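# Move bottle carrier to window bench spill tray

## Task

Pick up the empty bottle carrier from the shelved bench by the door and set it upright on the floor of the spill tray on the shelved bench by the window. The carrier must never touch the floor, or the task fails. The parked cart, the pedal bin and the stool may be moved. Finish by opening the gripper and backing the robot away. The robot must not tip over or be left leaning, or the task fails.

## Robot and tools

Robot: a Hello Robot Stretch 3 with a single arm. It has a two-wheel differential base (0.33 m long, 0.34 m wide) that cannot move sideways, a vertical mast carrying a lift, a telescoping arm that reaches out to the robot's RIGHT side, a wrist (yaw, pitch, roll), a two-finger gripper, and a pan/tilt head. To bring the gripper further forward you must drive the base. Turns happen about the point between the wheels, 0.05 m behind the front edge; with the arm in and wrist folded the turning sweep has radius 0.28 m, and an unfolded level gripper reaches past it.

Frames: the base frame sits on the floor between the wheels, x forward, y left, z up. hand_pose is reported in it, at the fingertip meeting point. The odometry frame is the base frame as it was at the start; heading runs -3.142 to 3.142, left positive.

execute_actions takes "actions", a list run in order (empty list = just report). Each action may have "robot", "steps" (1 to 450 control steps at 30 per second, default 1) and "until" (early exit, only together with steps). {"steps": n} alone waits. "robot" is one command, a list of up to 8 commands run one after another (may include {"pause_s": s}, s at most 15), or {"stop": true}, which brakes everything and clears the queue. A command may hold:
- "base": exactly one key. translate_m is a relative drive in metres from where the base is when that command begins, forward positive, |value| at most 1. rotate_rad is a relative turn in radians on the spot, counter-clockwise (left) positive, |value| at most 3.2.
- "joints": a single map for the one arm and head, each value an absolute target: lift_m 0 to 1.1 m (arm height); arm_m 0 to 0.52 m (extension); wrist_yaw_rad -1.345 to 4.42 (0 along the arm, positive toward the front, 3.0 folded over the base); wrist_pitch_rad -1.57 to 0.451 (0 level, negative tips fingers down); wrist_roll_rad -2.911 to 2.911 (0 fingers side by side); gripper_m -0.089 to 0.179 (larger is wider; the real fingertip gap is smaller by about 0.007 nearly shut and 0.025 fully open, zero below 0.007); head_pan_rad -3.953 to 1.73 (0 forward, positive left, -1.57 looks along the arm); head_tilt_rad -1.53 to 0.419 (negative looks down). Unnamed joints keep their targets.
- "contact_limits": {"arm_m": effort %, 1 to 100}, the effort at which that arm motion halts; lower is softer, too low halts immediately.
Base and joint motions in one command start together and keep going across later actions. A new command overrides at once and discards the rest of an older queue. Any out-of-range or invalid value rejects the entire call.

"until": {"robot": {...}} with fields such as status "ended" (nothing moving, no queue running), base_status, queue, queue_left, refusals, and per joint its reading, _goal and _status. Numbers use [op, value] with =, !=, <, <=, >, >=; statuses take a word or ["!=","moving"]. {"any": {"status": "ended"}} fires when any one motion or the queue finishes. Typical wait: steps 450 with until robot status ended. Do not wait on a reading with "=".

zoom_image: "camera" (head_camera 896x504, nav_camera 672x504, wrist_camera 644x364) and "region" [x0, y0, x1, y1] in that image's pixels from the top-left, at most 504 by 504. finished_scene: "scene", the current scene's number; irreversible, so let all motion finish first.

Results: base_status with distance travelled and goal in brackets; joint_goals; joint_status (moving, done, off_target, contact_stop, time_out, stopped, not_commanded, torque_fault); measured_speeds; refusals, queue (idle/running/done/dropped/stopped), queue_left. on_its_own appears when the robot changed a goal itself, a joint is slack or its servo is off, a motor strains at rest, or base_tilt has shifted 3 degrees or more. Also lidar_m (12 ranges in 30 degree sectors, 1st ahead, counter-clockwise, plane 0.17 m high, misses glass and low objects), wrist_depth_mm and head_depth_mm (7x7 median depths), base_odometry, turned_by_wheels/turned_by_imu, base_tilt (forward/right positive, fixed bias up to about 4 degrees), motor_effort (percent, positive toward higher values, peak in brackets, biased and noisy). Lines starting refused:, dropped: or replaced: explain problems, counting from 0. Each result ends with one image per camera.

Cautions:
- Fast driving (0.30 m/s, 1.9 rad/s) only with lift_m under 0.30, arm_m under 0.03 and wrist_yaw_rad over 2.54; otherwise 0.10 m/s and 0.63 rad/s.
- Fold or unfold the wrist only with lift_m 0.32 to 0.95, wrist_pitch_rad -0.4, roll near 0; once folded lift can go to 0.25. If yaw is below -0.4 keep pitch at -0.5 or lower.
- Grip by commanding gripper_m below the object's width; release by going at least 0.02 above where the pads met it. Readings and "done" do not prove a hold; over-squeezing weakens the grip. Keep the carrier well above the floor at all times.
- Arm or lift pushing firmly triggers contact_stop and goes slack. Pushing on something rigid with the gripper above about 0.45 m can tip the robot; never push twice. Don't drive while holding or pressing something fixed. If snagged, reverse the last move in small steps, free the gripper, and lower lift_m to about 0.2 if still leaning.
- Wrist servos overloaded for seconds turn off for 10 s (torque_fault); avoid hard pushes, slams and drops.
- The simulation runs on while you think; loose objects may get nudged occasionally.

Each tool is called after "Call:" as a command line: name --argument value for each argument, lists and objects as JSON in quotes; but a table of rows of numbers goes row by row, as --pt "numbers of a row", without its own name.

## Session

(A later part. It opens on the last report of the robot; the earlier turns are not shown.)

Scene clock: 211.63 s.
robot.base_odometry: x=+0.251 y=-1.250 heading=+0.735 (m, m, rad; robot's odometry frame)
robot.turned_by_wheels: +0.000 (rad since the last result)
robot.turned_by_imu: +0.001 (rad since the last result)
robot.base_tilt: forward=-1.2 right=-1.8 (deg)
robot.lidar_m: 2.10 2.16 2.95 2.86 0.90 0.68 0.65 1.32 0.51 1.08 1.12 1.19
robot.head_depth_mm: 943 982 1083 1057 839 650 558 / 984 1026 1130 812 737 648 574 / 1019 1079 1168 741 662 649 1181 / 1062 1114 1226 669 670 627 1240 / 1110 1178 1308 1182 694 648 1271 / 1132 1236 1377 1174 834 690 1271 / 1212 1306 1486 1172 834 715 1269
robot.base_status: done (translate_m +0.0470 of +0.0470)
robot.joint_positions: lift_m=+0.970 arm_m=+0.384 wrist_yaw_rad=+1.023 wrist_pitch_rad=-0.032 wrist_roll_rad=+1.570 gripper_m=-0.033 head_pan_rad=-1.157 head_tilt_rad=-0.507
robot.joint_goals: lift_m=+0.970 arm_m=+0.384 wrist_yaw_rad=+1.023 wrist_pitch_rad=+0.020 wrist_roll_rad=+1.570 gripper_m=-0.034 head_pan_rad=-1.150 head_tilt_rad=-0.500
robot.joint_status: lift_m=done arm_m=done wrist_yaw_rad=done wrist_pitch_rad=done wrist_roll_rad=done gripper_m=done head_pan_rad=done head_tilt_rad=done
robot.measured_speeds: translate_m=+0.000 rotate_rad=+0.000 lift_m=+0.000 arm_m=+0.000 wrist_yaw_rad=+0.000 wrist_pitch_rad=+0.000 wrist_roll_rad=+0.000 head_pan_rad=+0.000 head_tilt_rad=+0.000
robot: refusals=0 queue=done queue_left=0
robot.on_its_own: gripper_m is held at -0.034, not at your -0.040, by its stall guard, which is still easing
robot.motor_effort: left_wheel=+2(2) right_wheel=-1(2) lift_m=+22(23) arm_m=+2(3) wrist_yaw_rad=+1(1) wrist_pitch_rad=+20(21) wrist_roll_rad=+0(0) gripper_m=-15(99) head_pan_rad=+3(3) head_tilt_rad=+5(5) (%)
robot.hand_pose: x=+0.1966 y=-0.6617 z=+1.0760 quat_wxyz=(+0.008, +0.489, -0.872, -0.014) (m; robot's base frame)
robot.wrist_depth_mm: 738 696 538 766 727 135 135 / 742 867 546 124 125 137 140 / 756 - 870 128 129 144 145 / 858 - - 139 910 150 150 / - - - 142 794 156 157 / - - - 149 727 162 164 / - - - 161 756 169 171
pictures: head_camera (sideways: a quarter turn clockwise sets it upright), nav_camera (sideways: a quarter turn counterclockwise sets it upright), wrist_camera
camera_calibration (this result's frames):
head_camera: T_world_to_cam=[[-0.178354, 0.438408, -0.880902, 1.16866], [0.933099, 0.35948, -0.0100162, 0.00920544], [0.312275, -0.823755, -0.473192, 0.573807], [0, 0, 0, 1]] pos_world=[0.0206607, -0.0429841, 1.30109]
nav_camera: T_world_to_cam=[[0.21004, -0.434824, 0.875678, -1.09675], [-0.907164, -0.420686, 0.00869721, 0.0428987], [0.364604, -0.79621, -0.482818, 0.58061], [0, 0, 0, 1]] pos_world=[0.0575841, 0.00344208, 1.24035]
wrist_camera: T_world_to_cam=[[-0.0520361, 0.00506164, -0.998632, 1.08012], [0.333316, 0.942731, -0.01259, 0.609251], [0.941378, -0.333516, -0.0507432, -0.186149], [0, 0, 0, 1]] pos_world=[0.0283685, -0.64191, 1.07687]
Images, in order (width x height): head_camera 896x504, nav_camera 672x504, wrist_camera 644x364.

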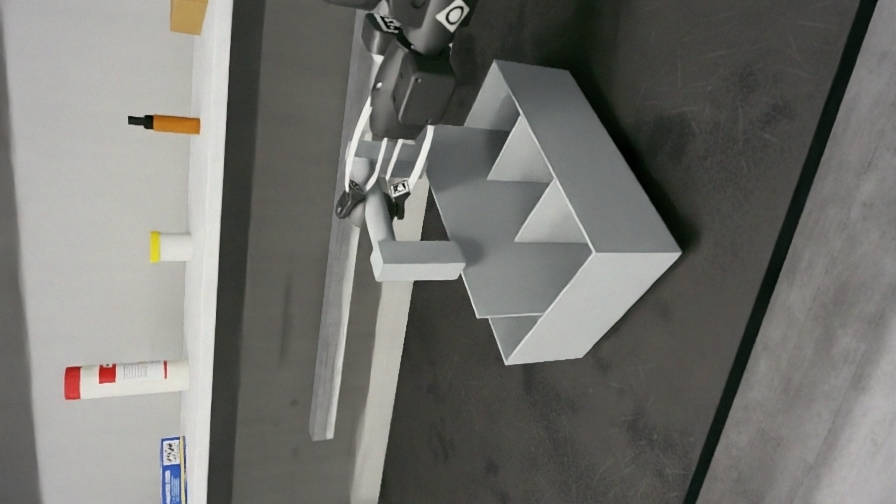

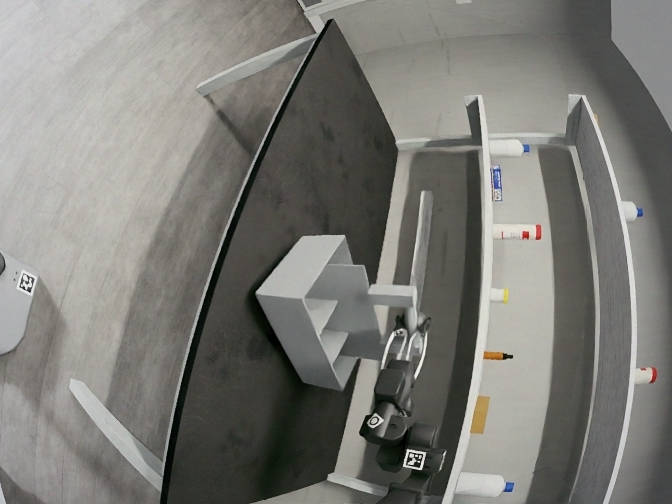

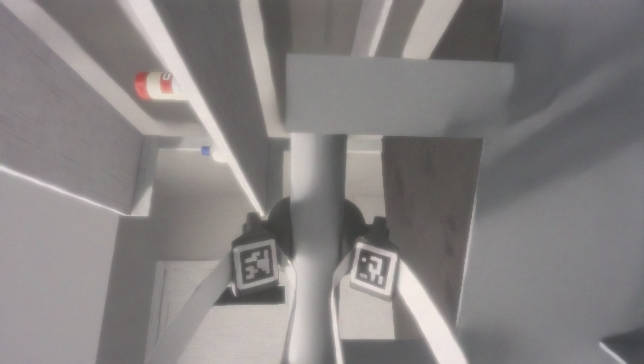

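Call:
execute_actions --actions '[{"robot":{"joints":{"arm_m":0.1,"lift_m":1.0,"wrist_pitch_rad":0.05}},"steps":20},{"robot":{"base":{"rotate_rad":1.375}},"steps":200,"until":{"robot":{"base_status":"done"}}},{"robot":{"base":{"translate_m":1.0},"joints":{"lift_m":1.06,"wrist_yaw_rad":0.0,"head_pan_rad":0.0,"head_tilt_rad":-0.4}},"steps":400,"until":{"robot":{"translate_m":[">",0.9]}}},{"robot":{"base":{"translate_m":1.0}},"steps":400,"until":{"robot":{"translate_m":["<",0.5]}}},{"steps":400,"until":{"robot":{"status":"ended"}}}]'

Scene clock: 263.60 s.
robot.base_odometry: x=-0.725 y=+0.381 heading=+2.110 (m, m, rad; robot's odometry frame)
robot.turned_by_wheels: +1.375 (rad since the last result)
robot.turned_by_imu: +1.400 (rad since the last result)
robot.base_tilt: forward=-1.2 right=-1.9 (deg)
robot.lidar_m: 1.03 1.59 1.19 1.54 1.07 1.17 2.38 2.43 1.94 1.76 1.84 1.11
robot.head_depth_mm: 1542 1663 1806 1904 1154 1558 1367 / 1435 1593 1733 1478 1138 1730 1369 / 1471 1564 1702 1481 1140 1669 1368 / 1433 1519 1650 1383 1060 1725 1368 / 1408 1488 1590 1322 1032 1656 1346 / 1380 1447 1559 1301 1011 1722 1368 / 1343 1429 1532 1479 995 1720 1359
robot.base_status: done (translate_m +1.0000 of +1.0000)
robot.joint_positions: lift_m=+1.060 arm_m=+0.100 wrist_yaw_rad=+0.001 wrist_pitch_rad=-0.007 wrist_roll_rad=+1.571 gripper_m=-0.024 head_pan_rad=-0.007 head_tilt_rad=-0.409
robot.joint_goals: lift_m=+1.060 arm_m=+0.100 wrist_yaw_rad=+0.000 wrist_pitch_rad=+0.050 wrist_roll_rad=+1.570 gripper_m=-0.025 head_pan_rad=+0.000 head_tilt_rad=-0.400
robot.joint_status: lift_m=done arm_m=done wrist_yaw_rad=done wrist_pitch_rad=off_target wrist_roll_rad=done gripper_m=done head_pan_rad=done head_tilt_rad=done
robot.measured_speeds: translate_m=+0.000 rotate_rad=+0.000 lift_m=+0.000 arm_m=+0.000 wrist_yaw_rad=+0.000 wrist_pitch_rad=+0.000 wrist_roll_rad=+0.000 head_pan_rad=+0.000 head_tilt_rad=+0.000
robot: refusals=0 queue=done queue_left=0
robot.on_its_own: gripper_m is held at -0.025, not at your -0.040, by its stall guard, which is not easing now
robot.motor_effort: left_wheel=-2(7) right_wheel=+1(6) lift_m=+22(23) arm_m=-3(4) wrist_yaw_rad=+0(5) wrist_pitch_rad=+22(25) wrist_roll_rad=+0(0) gripper_m=-21(24) head_pan_rad=+3(36) head_tilt_rad=+6(21) (%)
robot.hand_pose: x=-0.0212 y=-0.5013 z=+1.1723 quat_wxyz=(+0.000, +0.000, -1.000, -0.004) (m; robot's base frame)
robot.wrist_depth_mm: - - - - - 136 135 / - - - 124 126 137 139 / - - - 129 130 143 145 / - - - 140 - 150 150 / - - - 143 - 157 158 / - - - 149 - 161 165 / - - - 160 - 169 171
pictures: head_camera (sideways: a quarter turn clockwise sets it upright), nav_camera (sideways: a quarter turn counterclockwise sets it upright), wrist_camera
camera_calibration (this result's frames):
head_camera: T_world_to_cam=[[-0.383927, 0.0157321, -0.923229, 1.22514], [0.0539787, 0.998527, -0.00543199, 0.00860092], [0.921784, -0.0519202, -0.384211, 0.4543], [0, 0, 0, 1]] pos_world=[0.0511337, -0.00427492, 1.30568]
nav_camera: T_world_to_cam=[[0.394073, 0.0146482, 0.918962, -1.15434], [0.0122888, -0.999868, 0.0106681, 0.0347229], [0.918997, 0.0070889, -0.394201, 0.461915], [0, 0, 0, 1]] pos_world=[0.0299682, 0.0483528, 1.24251]
wrist_camera: T_world_to_cam=[[-0.0224726, 0.022239, -0.9995, 1.17445], [0.978272, 0.206595, -0.0173985, 0.182176], [0.206105, -0.978174, -0.0263985, -0.289992], [0, 0, 0, 1]] pos_world=[-0.0920555, -0.347418, 1.16937]
Images, in order (width x height): head_camera 896x504, nav_camera 672x504, wrist_camera 644x364.

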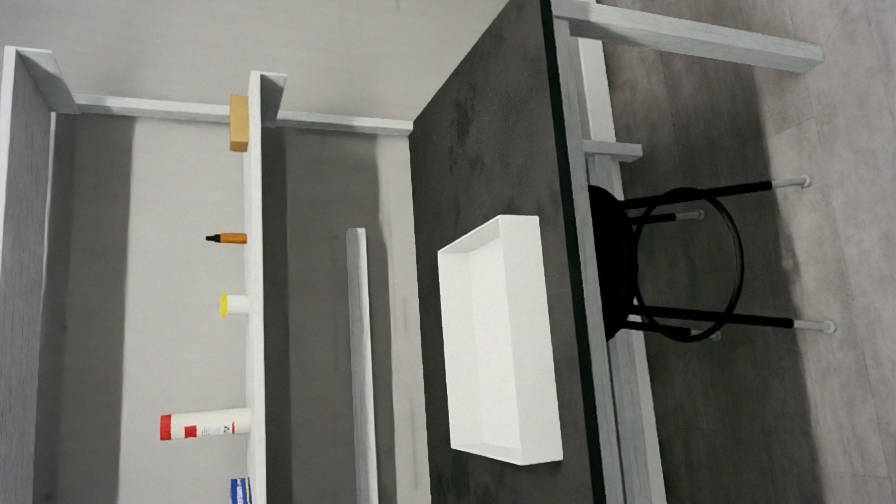

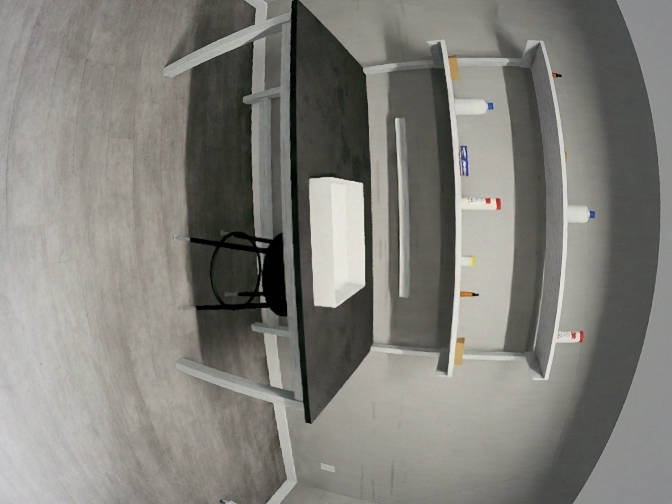

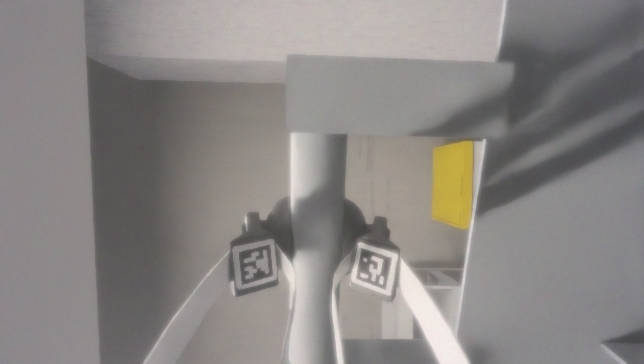

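Call:
execute_actions --actions '[{"robot":[{"base":{"translate_m":0.33},"joints":{"head_pan_rad":-1.5,"head_tilt_rad":-0.6}},{"base":{"rotate_rad":1.688},"joints":{"arm_m":0.25}},{"joints":{"arm_m":0.40}}],"steps":400,"until":{"robot":{"status":"ended"}}}]'

Scene clock: 290.33 s.
robot.base_odometry: x=-0.894 y=+0.665 heading=-2.485 (m, m, rad; robot's odometry frame)
robot.turned_by_wheels: +1.688 (rad since the last result)
robot.turned_by_imu: +1.718 (rad since the last result)
robot.base_tilt: forward=-1.2 right=-1.9 (deg)
robot.lidar_m: 1.59 1.13 1.38 2.72 2.73 1.80 1.71 0.84 0.76 0.70 1.29 0.99
robot.head_depth_mm: 1089 1262 1336 1013 786 1464 1216 / 1091 1226 1232 877 756 1384 1221 / 1091 - 767 747 756 1419 1216 / 1091 867 770 874 752 1384 1212 / 966 1200 770 874 751 1464 1212 / 1075 1219 1311 954 768 1460 1212 / 1071 1215 1313 996 789 1453 1211
robot.base_status: done (rotate_rad +1.6879 of +1.6880)
robot.joint_positions: lift_m=+1.060 arm_m=+0.400 wrist_yaw_rad=+0.001 wrist_pitch_rad=-0.007 wrist_roll_rad=+1.571 gripper_m=-0.024 head_pan_rad=-1.493 head_tilt_rad=-0.593
robot.joint_goals: lift_m=+1.060 arm_m=+0.400 wrist_yaw_rad=+0.000 wrist_pitch_rad=+0.050 wrist_roll_rad=+1.570 gripper_m=-0.025 head_pan_rad=-1.500 head_tilt_rad=-0.600
robot.joint_status: lift_m=done arm_m=done wrist_yaw_rad=done wrist_pitch_rad=off_target wrist_roll_rad=done gripper_m=done head_pan_rad=done head_tilt_rad=done
robot.measured_speeds: translate_m=+0.000 rotate_rad=+0.000 lift_m=+0.000 arm_m=+0.000 wrist_yaw_rad=+0.000 wrist_pitch_rad=+0.000 wrist_roll_rad=+0.000 head_pan_rad=+0.000 head_tilt_rad=+0.000
robot: refusals=0 queue=done queue_left=0
robot.on_its_own: gripper_m is held at -0.025, not at your -0.040, by its stall guard, which is not easing now
robot.motor_effort: left_wheel=-3(9) right_wheel=+1(5) lift_m=+22(22) arm_m=+3(3) wrist_yaw_rad=-1(1) wrist_pitch_rad=+23(22) wrist_roll_rad=+0(0) gripper_m=-21(22) head_pan_rad=-3(36) head_tilt_rad=-6(29) (%)
robot.hand_pose: x=-0.0212 y=-0.8008 z=+1.1723 quat_wxyz=(+0.000, +0.000, -1.000, -0.004) (m; robot's base frame)
robot.wrist_depth_mm: 607 643 653 663 668 136 135 / 606 644 665 125 125 137 140 / 597 695 711 129 130 143 146 / 616 708 713 140 759 151 151 / 599 742 524 142 773 157 158 / 616 790 800 151 827 162 164 / 611 795 810 160 744 170 170
pictures: head_camera (sideways: a quarter turn clockwise sets it upright), nav_camera (sideways: a quarter turn counterclockwise sets it upright), wrist_camera
camera_calibration (this result's frames):
head_camera: T_world_to_cam=[[-0.0294522, 0.545905, -0.837329, 1.11093], [0.999372, 0.0325863, -0.0139069, 0.0138651], [0.0196936, -0.837213, -0.546522, 0.671002], [0, 0, 0, 1]] pos_world=[0.00564859, -0.0451445, 1.29713]
nav_camera: T_world_to_cam=[[0.0605092, -0.552495, 0.831317, -1.03799], [-0.995106, -0.0985682, 0.00692234, 0.0457467], [0.0781169, -0.827668, -0.555755, 0.677257], [0, 0, 0, 1]] pos_world=[0.0554255, -0.00843093, 1.23897]
wrist_camera: T_world_to_cam=[[-0.0223304, 0.0222365, -0.999503, 1.18111], [0.978253, 0.206698, -0.0172571, 0.24394], [0.206212, -0.978152, -0.0263685, -0.582973], [0, 0, 0, 1]] pos_world=[-0.092044, -0.646922, 1.16936]
Images, in order (width x height): head_camera 896x504, nav_camera 672x504, wrist_camera 644x364.

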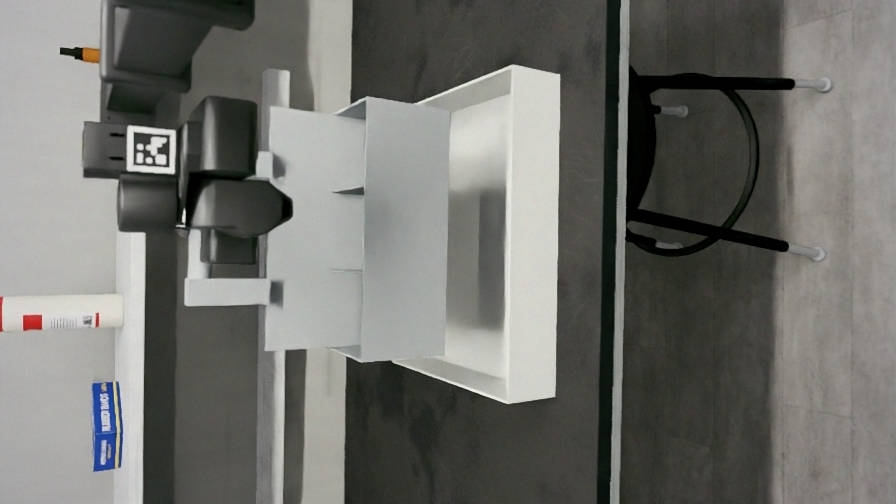

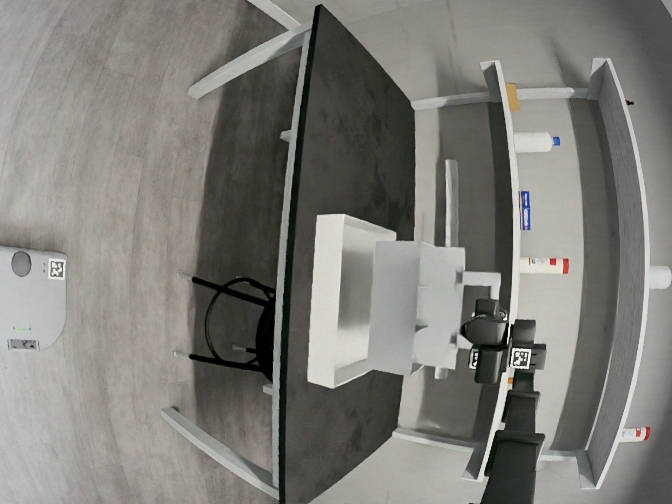

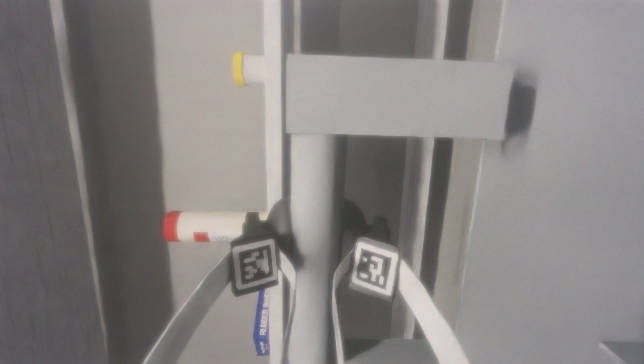

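Call:
execute_actions --actions '[{"robot":[{"joints":{"arm_m":0.426,"lift_m":1.04}},{"joints":{"lift_m":0.945}}],"steps":400,"until":{"robot":{"status":"ended"}}}]'

Scene clock: 302.30 s.
robot.base_odometry: x=-0.894 y=+0.665 heading=-2.485 (m, m, rad; robot's odometry frame)
robot.turned_by_wheels: +0.000 (rad since the last result)
robot.turned_by_imu: +0.001 (rad since the last result)
robot.base_tilt: forward=-1.3 right=-2.1 (deg)
robot.lidar_m: 1.59 1.13 1.37 2.72 2.74 1.81 1.71 0.83 0.76 0.70 1.29 0.99
robot.head_depth_mm: 1086 1225 1322 - 755 1459 1217 / 1102 1225 - 875 754 1388 1218 / 1075 1219 - 824 754 1424 1214 / 1085 1220 824 824 754 1381 1214 / 962 1221 1239 854 752 1460 1214 / 1073 1218 1314 955 767 1456 1211 / 1072 1215 1314 995 793 1453 1214
robot.base_status: done (rotate_rad +1.6879 of +1.6880)
robot.joint_positions: lift_m=+0.945 arm_m=+0.426 wrist_yaw_rad=+0.001 wrist_pitch_rad=-0.007 wrist_roll_rad=+1.571 gripper_m=-0.024 head_pan_rad=-1.493 head_tilt_rad=-0.593
robot.joint_goals: lift_m=+0.945 arm_m=+0.426 wrist_yaw_rad=+0.000 wrist_pitch_rad=+0.050 wrist_roll_rad=+1.570 gripper_m=-0.025 head_pan_rad=-1.500 head_tilt_rad=-0.600
robot.joint_status: lift_m=done arm_m=done wrist_yaw_rad=done wrist_pitch_rad=off_target wrist_roll_rad=done gripper_m=done head_pan_rad=done head_tilt_rad=done
robot.measured_speeds: translate_m=+0.000 rotate_rad=+0.000 lift_m=+0.000 arm_m=+0.000 wrist_yaw_rad=+0.000 wrist_pitch_rad=+0.000 wrist_roll_rad=+0.000 head_pan_rad=+0.000 head_tilt_rad=+0.000
robot: refusals=0 queue=done queue_left=0
robot.on_its_own: gripper_m is held at -0.025, not at your -0.040, by its stall guard, which is not easing now
robot.motor_effort: left_wheel=-2(3) right_wheel=+1(1) lift_m=+17(23) arm_m=+2(3) wrist_yaw_rad=-1(1) wrist_pitch_rad=+22(22) wrist_roll_rad=+0(1) gripper_m=-21(22) head_pan_rad=-2(2) head_tilt_rad=-5(5) (%)
robot.hand_pose: x=-0.0212 y=-0.8268 z=+1.0577 quat_wxyz=(+0.000, +0.000, -1.000, -0.004) (m; robot's base frame)
robot.wrist_depth_mm: 622 608 575 634 630 136 134 / 632 648 585 125 125 137 141 / 655 660 599 130 130 144 145 / 670 679 597 140 735 150 151 / 714 479 477 143 753 157 157 / 712 742 607 150 708 162 164 / 755 770 614 159 760 169 170
pictures: head_camera (sideways: a quarter turn clockwise sets it upright), nav_camera (sideways: a quarter turn counterclockwise sets it upright), wrist_camera
camera_calibration (this result's frames):
head_camera: T_world_to_cam=[[-0.029452, 0.545905, -0.837329, 1.11093], [0.999372, 0.032586, -0.0139069, 0.0138651], [0.0196933, -0.837213, -0.546522, 0.671002], [0, 0, 0, 1]] pos_world=[0.00564857, -0.0451445, 1.29713]
nav_camera: T_world_to_cam=[[0.060509, -0.552495, 0.831317, -1.03799], [-0.995106, -0.0985679, 0.00692233, 0.0457467], [0.0781166, -0.827668, -0.555756, 0.677257], [0, 0, 0, 1]] pos_world=[0.0554255, -0.00843093, 1.23897]
wrist_camera: T_world_to_cam=[[-0.0223306, 0.0222365, -0.999503, 1.06707], [0.978253, 0.206698, -0.0172573, 0.247336], [0.206211, -0.978152, -0.0263686, -0.611435], [0, 0, 0, 1]] pos_world=[-0.092044, -0.672928, 1.05469]
Images, in order (width x height): head_camera 896x504, nav_camera 672x504, wrist_camera 644x364.

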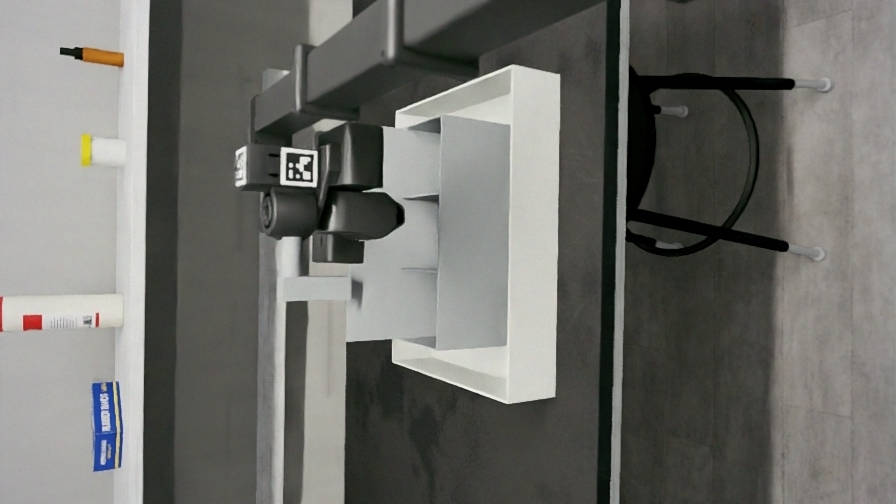

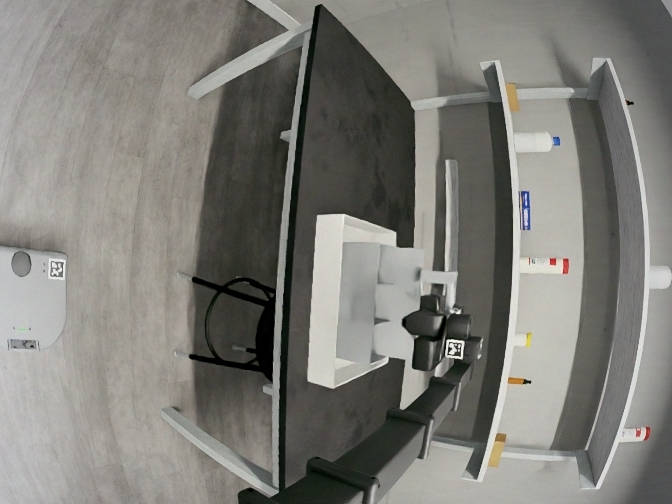

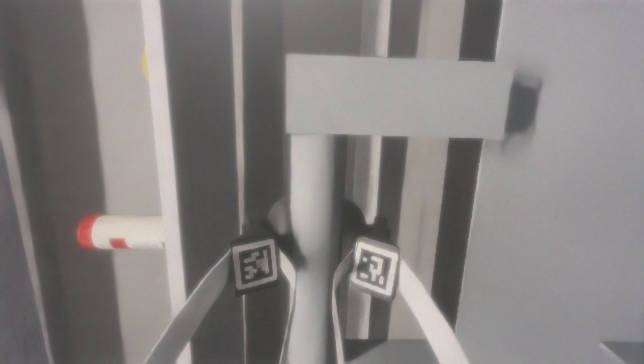

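Call:
execute_actions --actions '[{"robot":{"joints":{"lift_m":0.922}},"steps":200,"until":{"robot":{"status":"ended"}}}]'

Scene clock: 305.47 s.
robot.base_odometry: x=-0.894 y=+0.665 heading=-2.485 (m, m, rad; robot's odometry frame)
robot.turned_by_wheels: +0.000 (rad since the last result)
robot.turned_by_imu: +0.001 (rad since the last result)
robot.base_tilt: forward=-1.3 right=-2.1 (deg)
robot.lidar_m: 1.59 1.12 1.37 2.72 2.73 1.80 1.71 0.83 0.76 0.70 1.29 1.00
robot.head_depth_mm: 1090 1218 1337 - 770 1460 1219 / 1099 1222 1233 878 757 1379 1220 / 1079 1221 - 826 755 1422 1218 / 1089 1220 1231 857 752 1385 1213 / 964 1220 1252 872 752 1459 1217 / 1072 1220 1313 958 767 1460 1210 / 1075 1221 1316 998 791 1452 1203
robot.base_status: done (rotate_rad +1.6879 of +1.6880)
robot.joint_positions: lift_m=+0.922 arm_m=+0.426 wrist_yaw_rad=+0.001 wrist_pitch_rad=+0.002 wrist_roll_rad=+1.570 gripper_m=-0.024 head_pan_rad=-1.493 head_tilt_rad=-0.593
robot.joint_goals: lift_m=+0.922 arm_m=+0.426 wrist_yaw_rad=+0.000 wrist_pitch_rad=+0.050 wrist_roll_rad=+1.570 gripper_m=-0.025 head_pan_rad=-1.500 head_tilt_rad=-0.600
robot.joint_status: lift_m=done arm_m=done wrist_yaw_rad=done wrist_pitch_rad=off_target wrist_roll_rad=done gripper_m=done head_pan_rad=done head_tilt_rad=done
robot.measured_speeds: translate_m=+0.000 rotate_rad=+0.000 lift_m=+0.000 arm_m=+0.000 wrist_yaw_rad=+0.000 wrist_pitch_rad=+0.000 wrist_roll_rad=+0.000 head_pan_rad=+0.000 head_tilt_rad=+0.000
robot: refusals=0 queue=done queue_left=0
robot.on_its_own: gripper_m is held at -0.025, not at your -0.040, by its stall guard, which is not easing now
robot.motor_effort: left_wheel=-2(2) right_wheel=+1(1) lift_m=+16(17) arm_m=+2(2) wrist_yaw_rad=-1(1) wrist_pitch_rad=+19(22) wrist_roll_rad=+0(0) gripper_m=-21(22) head_pan_rad=-3(3) head_tilt_rad=-5(5) (%)
robot.hand_pose: x=-0.0211 y=-0.8270 z=+1.0371 quat_wxyz=(+0.001, +0.000, -1.000, +0.001) (m; robot's base frame)
robot.wrist_depth_mm: 642 392 641 646 654 136 134 / 638 397 645 124 125 136 139 / 659 403 681 128 129 144 145 / 698 671 661 139 719 150 152 / 692 486 504 142 726 155 157 / 737 754 677 151 669 163 164 / 768 775 690 158 187 171 170
pictures: head_camera (sideways: a quarter turn clockwise sets it upright), nav_camera (sideways: a quarter turn counterclockwise sets it upright), wrist_camera
camera_calibration (this result's frames):
head_camera: T_world_to_cam=[[-0.0294521, 0.545905, -0.837329, 1.11093], [0.999372, 0.0325861, -0.0139069, 0.0138651], [0.0196934, -0.837213, -0.546522, 0.671002], [0, 0, 0, 1]] pos_world=[0.00564858, -0.0451445, 1.29713]
nav_camera: T_world_to_cam=[[0.0605091, -0.552495, 0.831317, -1.03799], [-0.995106, -0.098568, 0.00692234, 0.0457467], [0.0781167, -0.827668, -0.555755, 0.677257], [0, 0, 0, 1]] pos_world=[0.0554255, -0.00843094, 1.23897]
wrist_camera: T_world_to_cam=[[-0.0226811, 0.0130967, -0.999657, 1.03907], [0.978226, 0.206628, -0.0194878, 0.249258], [0.206301, -0.978332, -0.0174981, -0.621555], [0, 0, 0, 1]] pos_world=[-0.0920352, -0.673199, 1.03269]
Images, in order (width x height): head_camera 896x504, nav_camera 672x504, wrist_camera 644x364.

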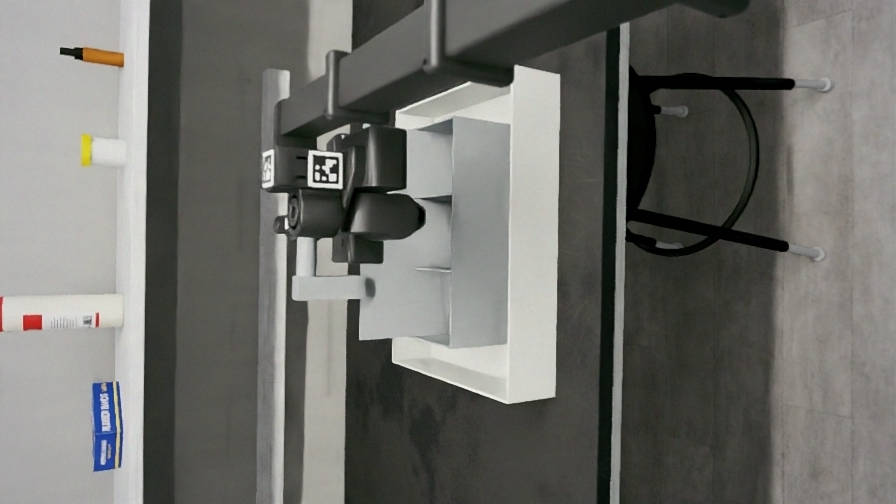

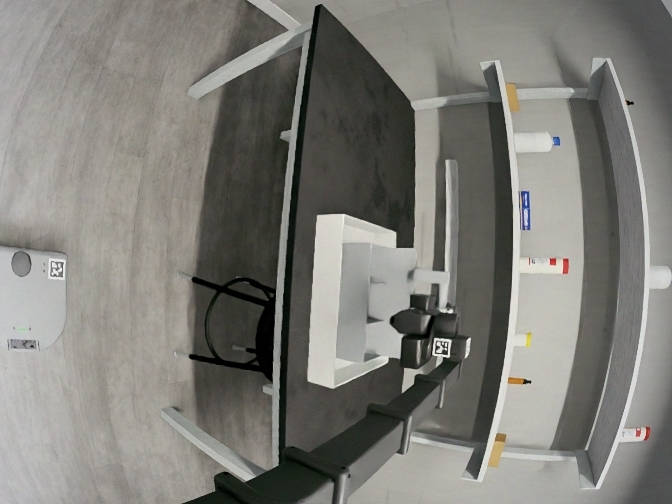

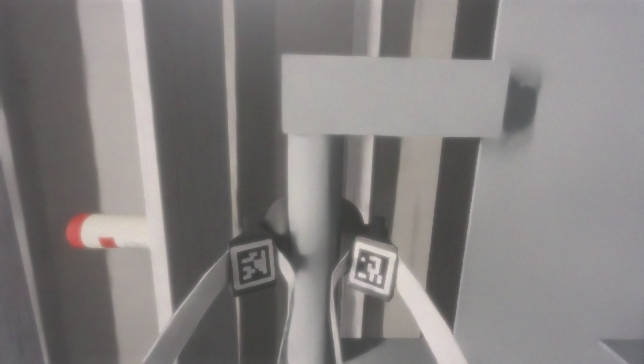

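Call:
execute_actions --actions '[{"robot":[{"joints":{"lift_m":0.917}},{"joints":{"gripper_m":0.075}},{"joints":{"arm_m":0.05}}],"steps":300,"until":{"robot":{"status":"ended"}}}]'

Scene clock: 314.73 s.
robot.base_odometry: x=-0.894 y=+0.665 heading=-2.485 (m, m, rad; robot's odometry frame)
robot.turned_by_wheels: +0.000 (rad since the last result)
robot.turned_by_imu: +0.001 (rad since the last result)
robot.base_tilt: forward=-1.2 right=-2.1 (deg)
robot.lidar_m: 1.59 1.13 1.37 2.72 2.73 1.81 1.71 0.84 0.76 0.70 1.29 0.99
robot.head_depth_mm: 1089 1221 1337 1013 816 - - / 1106 1224 1330 905 759 - - / 1083 1220 1229 855 755 - 1159 / 1087 1221 1226 860 760 1381 1190 / 963 1222 1252 873 752 1461 1215 / 1076 1222 1314 957 769 1459 1212 / 1070 1217 1312 1001 792 1456 1208
robot.base_status: done (rotate_rad +1.6879 of +1.6880)
robot.joint_positions: lift_m=+0.917 arm_m=+0.050 wrist_yaw_rad=+0.000 wrist_pitch_rad=+0.026 wrist_roll_rad=+1.570 gripper_m=+0.075 head_pan_rad=-1.493 head_tilt_rad=-0.593
robot.joint_goals: lift_m=+0.917 arm_m=+0.050 wrist_yaw_rad=+0.000 wrist_pitch_rad=+0.050 wrist_roll_rad=+1.570 gripper_m=+0.075 head_pan_rad=-1.500 head_tilt_rad=-0.600
robot.joint_status: lift_m=done arm_m=done wrist_yaw_rad=done wrist_pitch_rad=off_target wrist_roll_rad=done gripper_m=done head_pan_rad=done head_tilt_rad=done
robot.measured_speeds: translate_m=+0.000 rotate_rad=+0.000 lift_m=+0.000 arm_m=+0.000 wrist_yaw_rad=+0.000 wrist_pitch_rad=+0.000 wrist_roll_rad=+0.000 head_pan_rad=+0.000 head_tilt_rad=+0.000
robot: refusals=0 queue=done queue_left=0
robot.motor_effort: left_wheel=-2(2) right_wheel=+1(1) lift_m=+16(16) arm_m=-3(3) wrist_yaw_rad=+0(1) wrist_pitch_rad=+9(19) wrist_roll_rad=+0(0) gripper_m=+1(79) head_pan_rad=-3(3) head_tilt_rad=-5(5) (%)
robot.hand_pose: x=-0.0213 y=-0.4520 z=+1.0382 quat_wxyz=(+0.001, +0.000, -1.000, +0.013) (m; robot's base frame)
robot.wrist_depth_mm: 752 - - 965 937 392 313 / 804 - - - 498 393 309 / 843 - - - 522 344 308 / 833 - 872 - 526 351 306 / - - - - 456 370 307 / - - - - - 377 320 / - - - - 868 389 337
pictures: head_camera (sideways: a quarter turn clockwise sets it upright), nav_camera (sideways: a quarter turn counterclockwise sets it upright), wrist_camera
camera_calibration (this result's frames):
head_camera: T_world_to_cam=[[-0.0294511, 0.545906, -0.837329, 1.11093], [0.999372, 0.0325842, -0.013907, 0.0138652], [0.0196918, -0.837213, -0.546523, 0.671003], [0, 0, 0, 1]] pos_world=[0.00564849, -0.0451445, 1.29713]
nav_camera: T_world_to_cam=[[0.0605081, -0.552496, 0.831317, -1.03799], [-0.995106, -0.0985661, 0.00692232, 0.0457467], [0.0781151, -0.827667, -0.555756, 0.677258], [0, 0, 0, 1]] pos_world=[0.0554255, -0.00843097, 1.23897]
wrist_camera: T_world_to_cam=[[-0.0228231, -0.0105486, -0.999684, 1.02461], [0.978328, 0.205605, -0.0245051, 0.176672], [0.205798, -0.978578, 0.00562743, -0.278768], [0, 0, 0, 1]] pos_world=[-0.0920881, -0.298313, 1.03018]
Images, in order (width x height): head_camera 896x504, nav_camera 672x504, wrist_camera 644x364.

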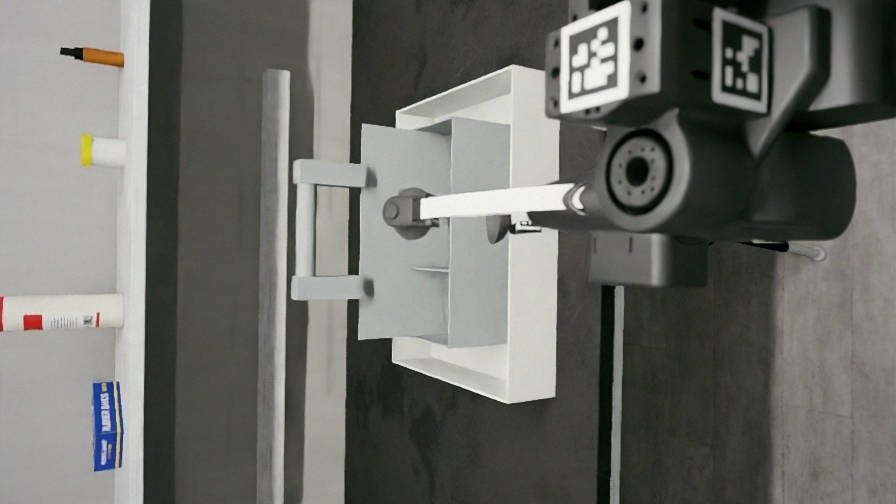

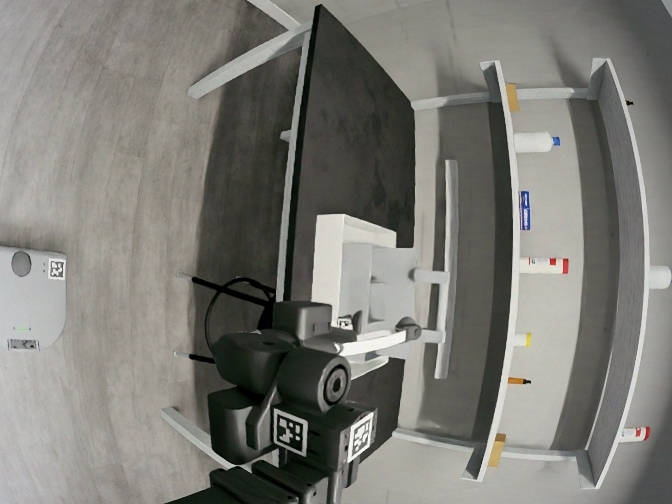

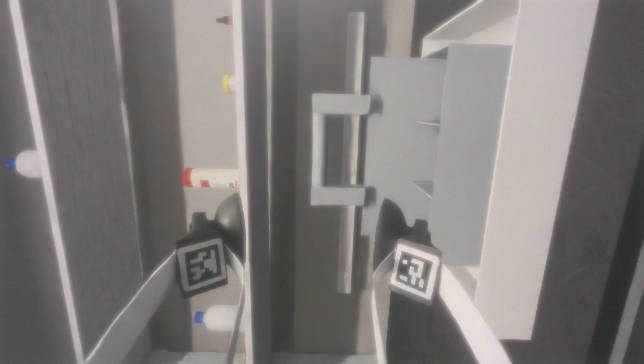

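The carrier is standing in the tray and the gripper is clear.

Call:
finished_scene --scene 1

The scene is finished: the task was done.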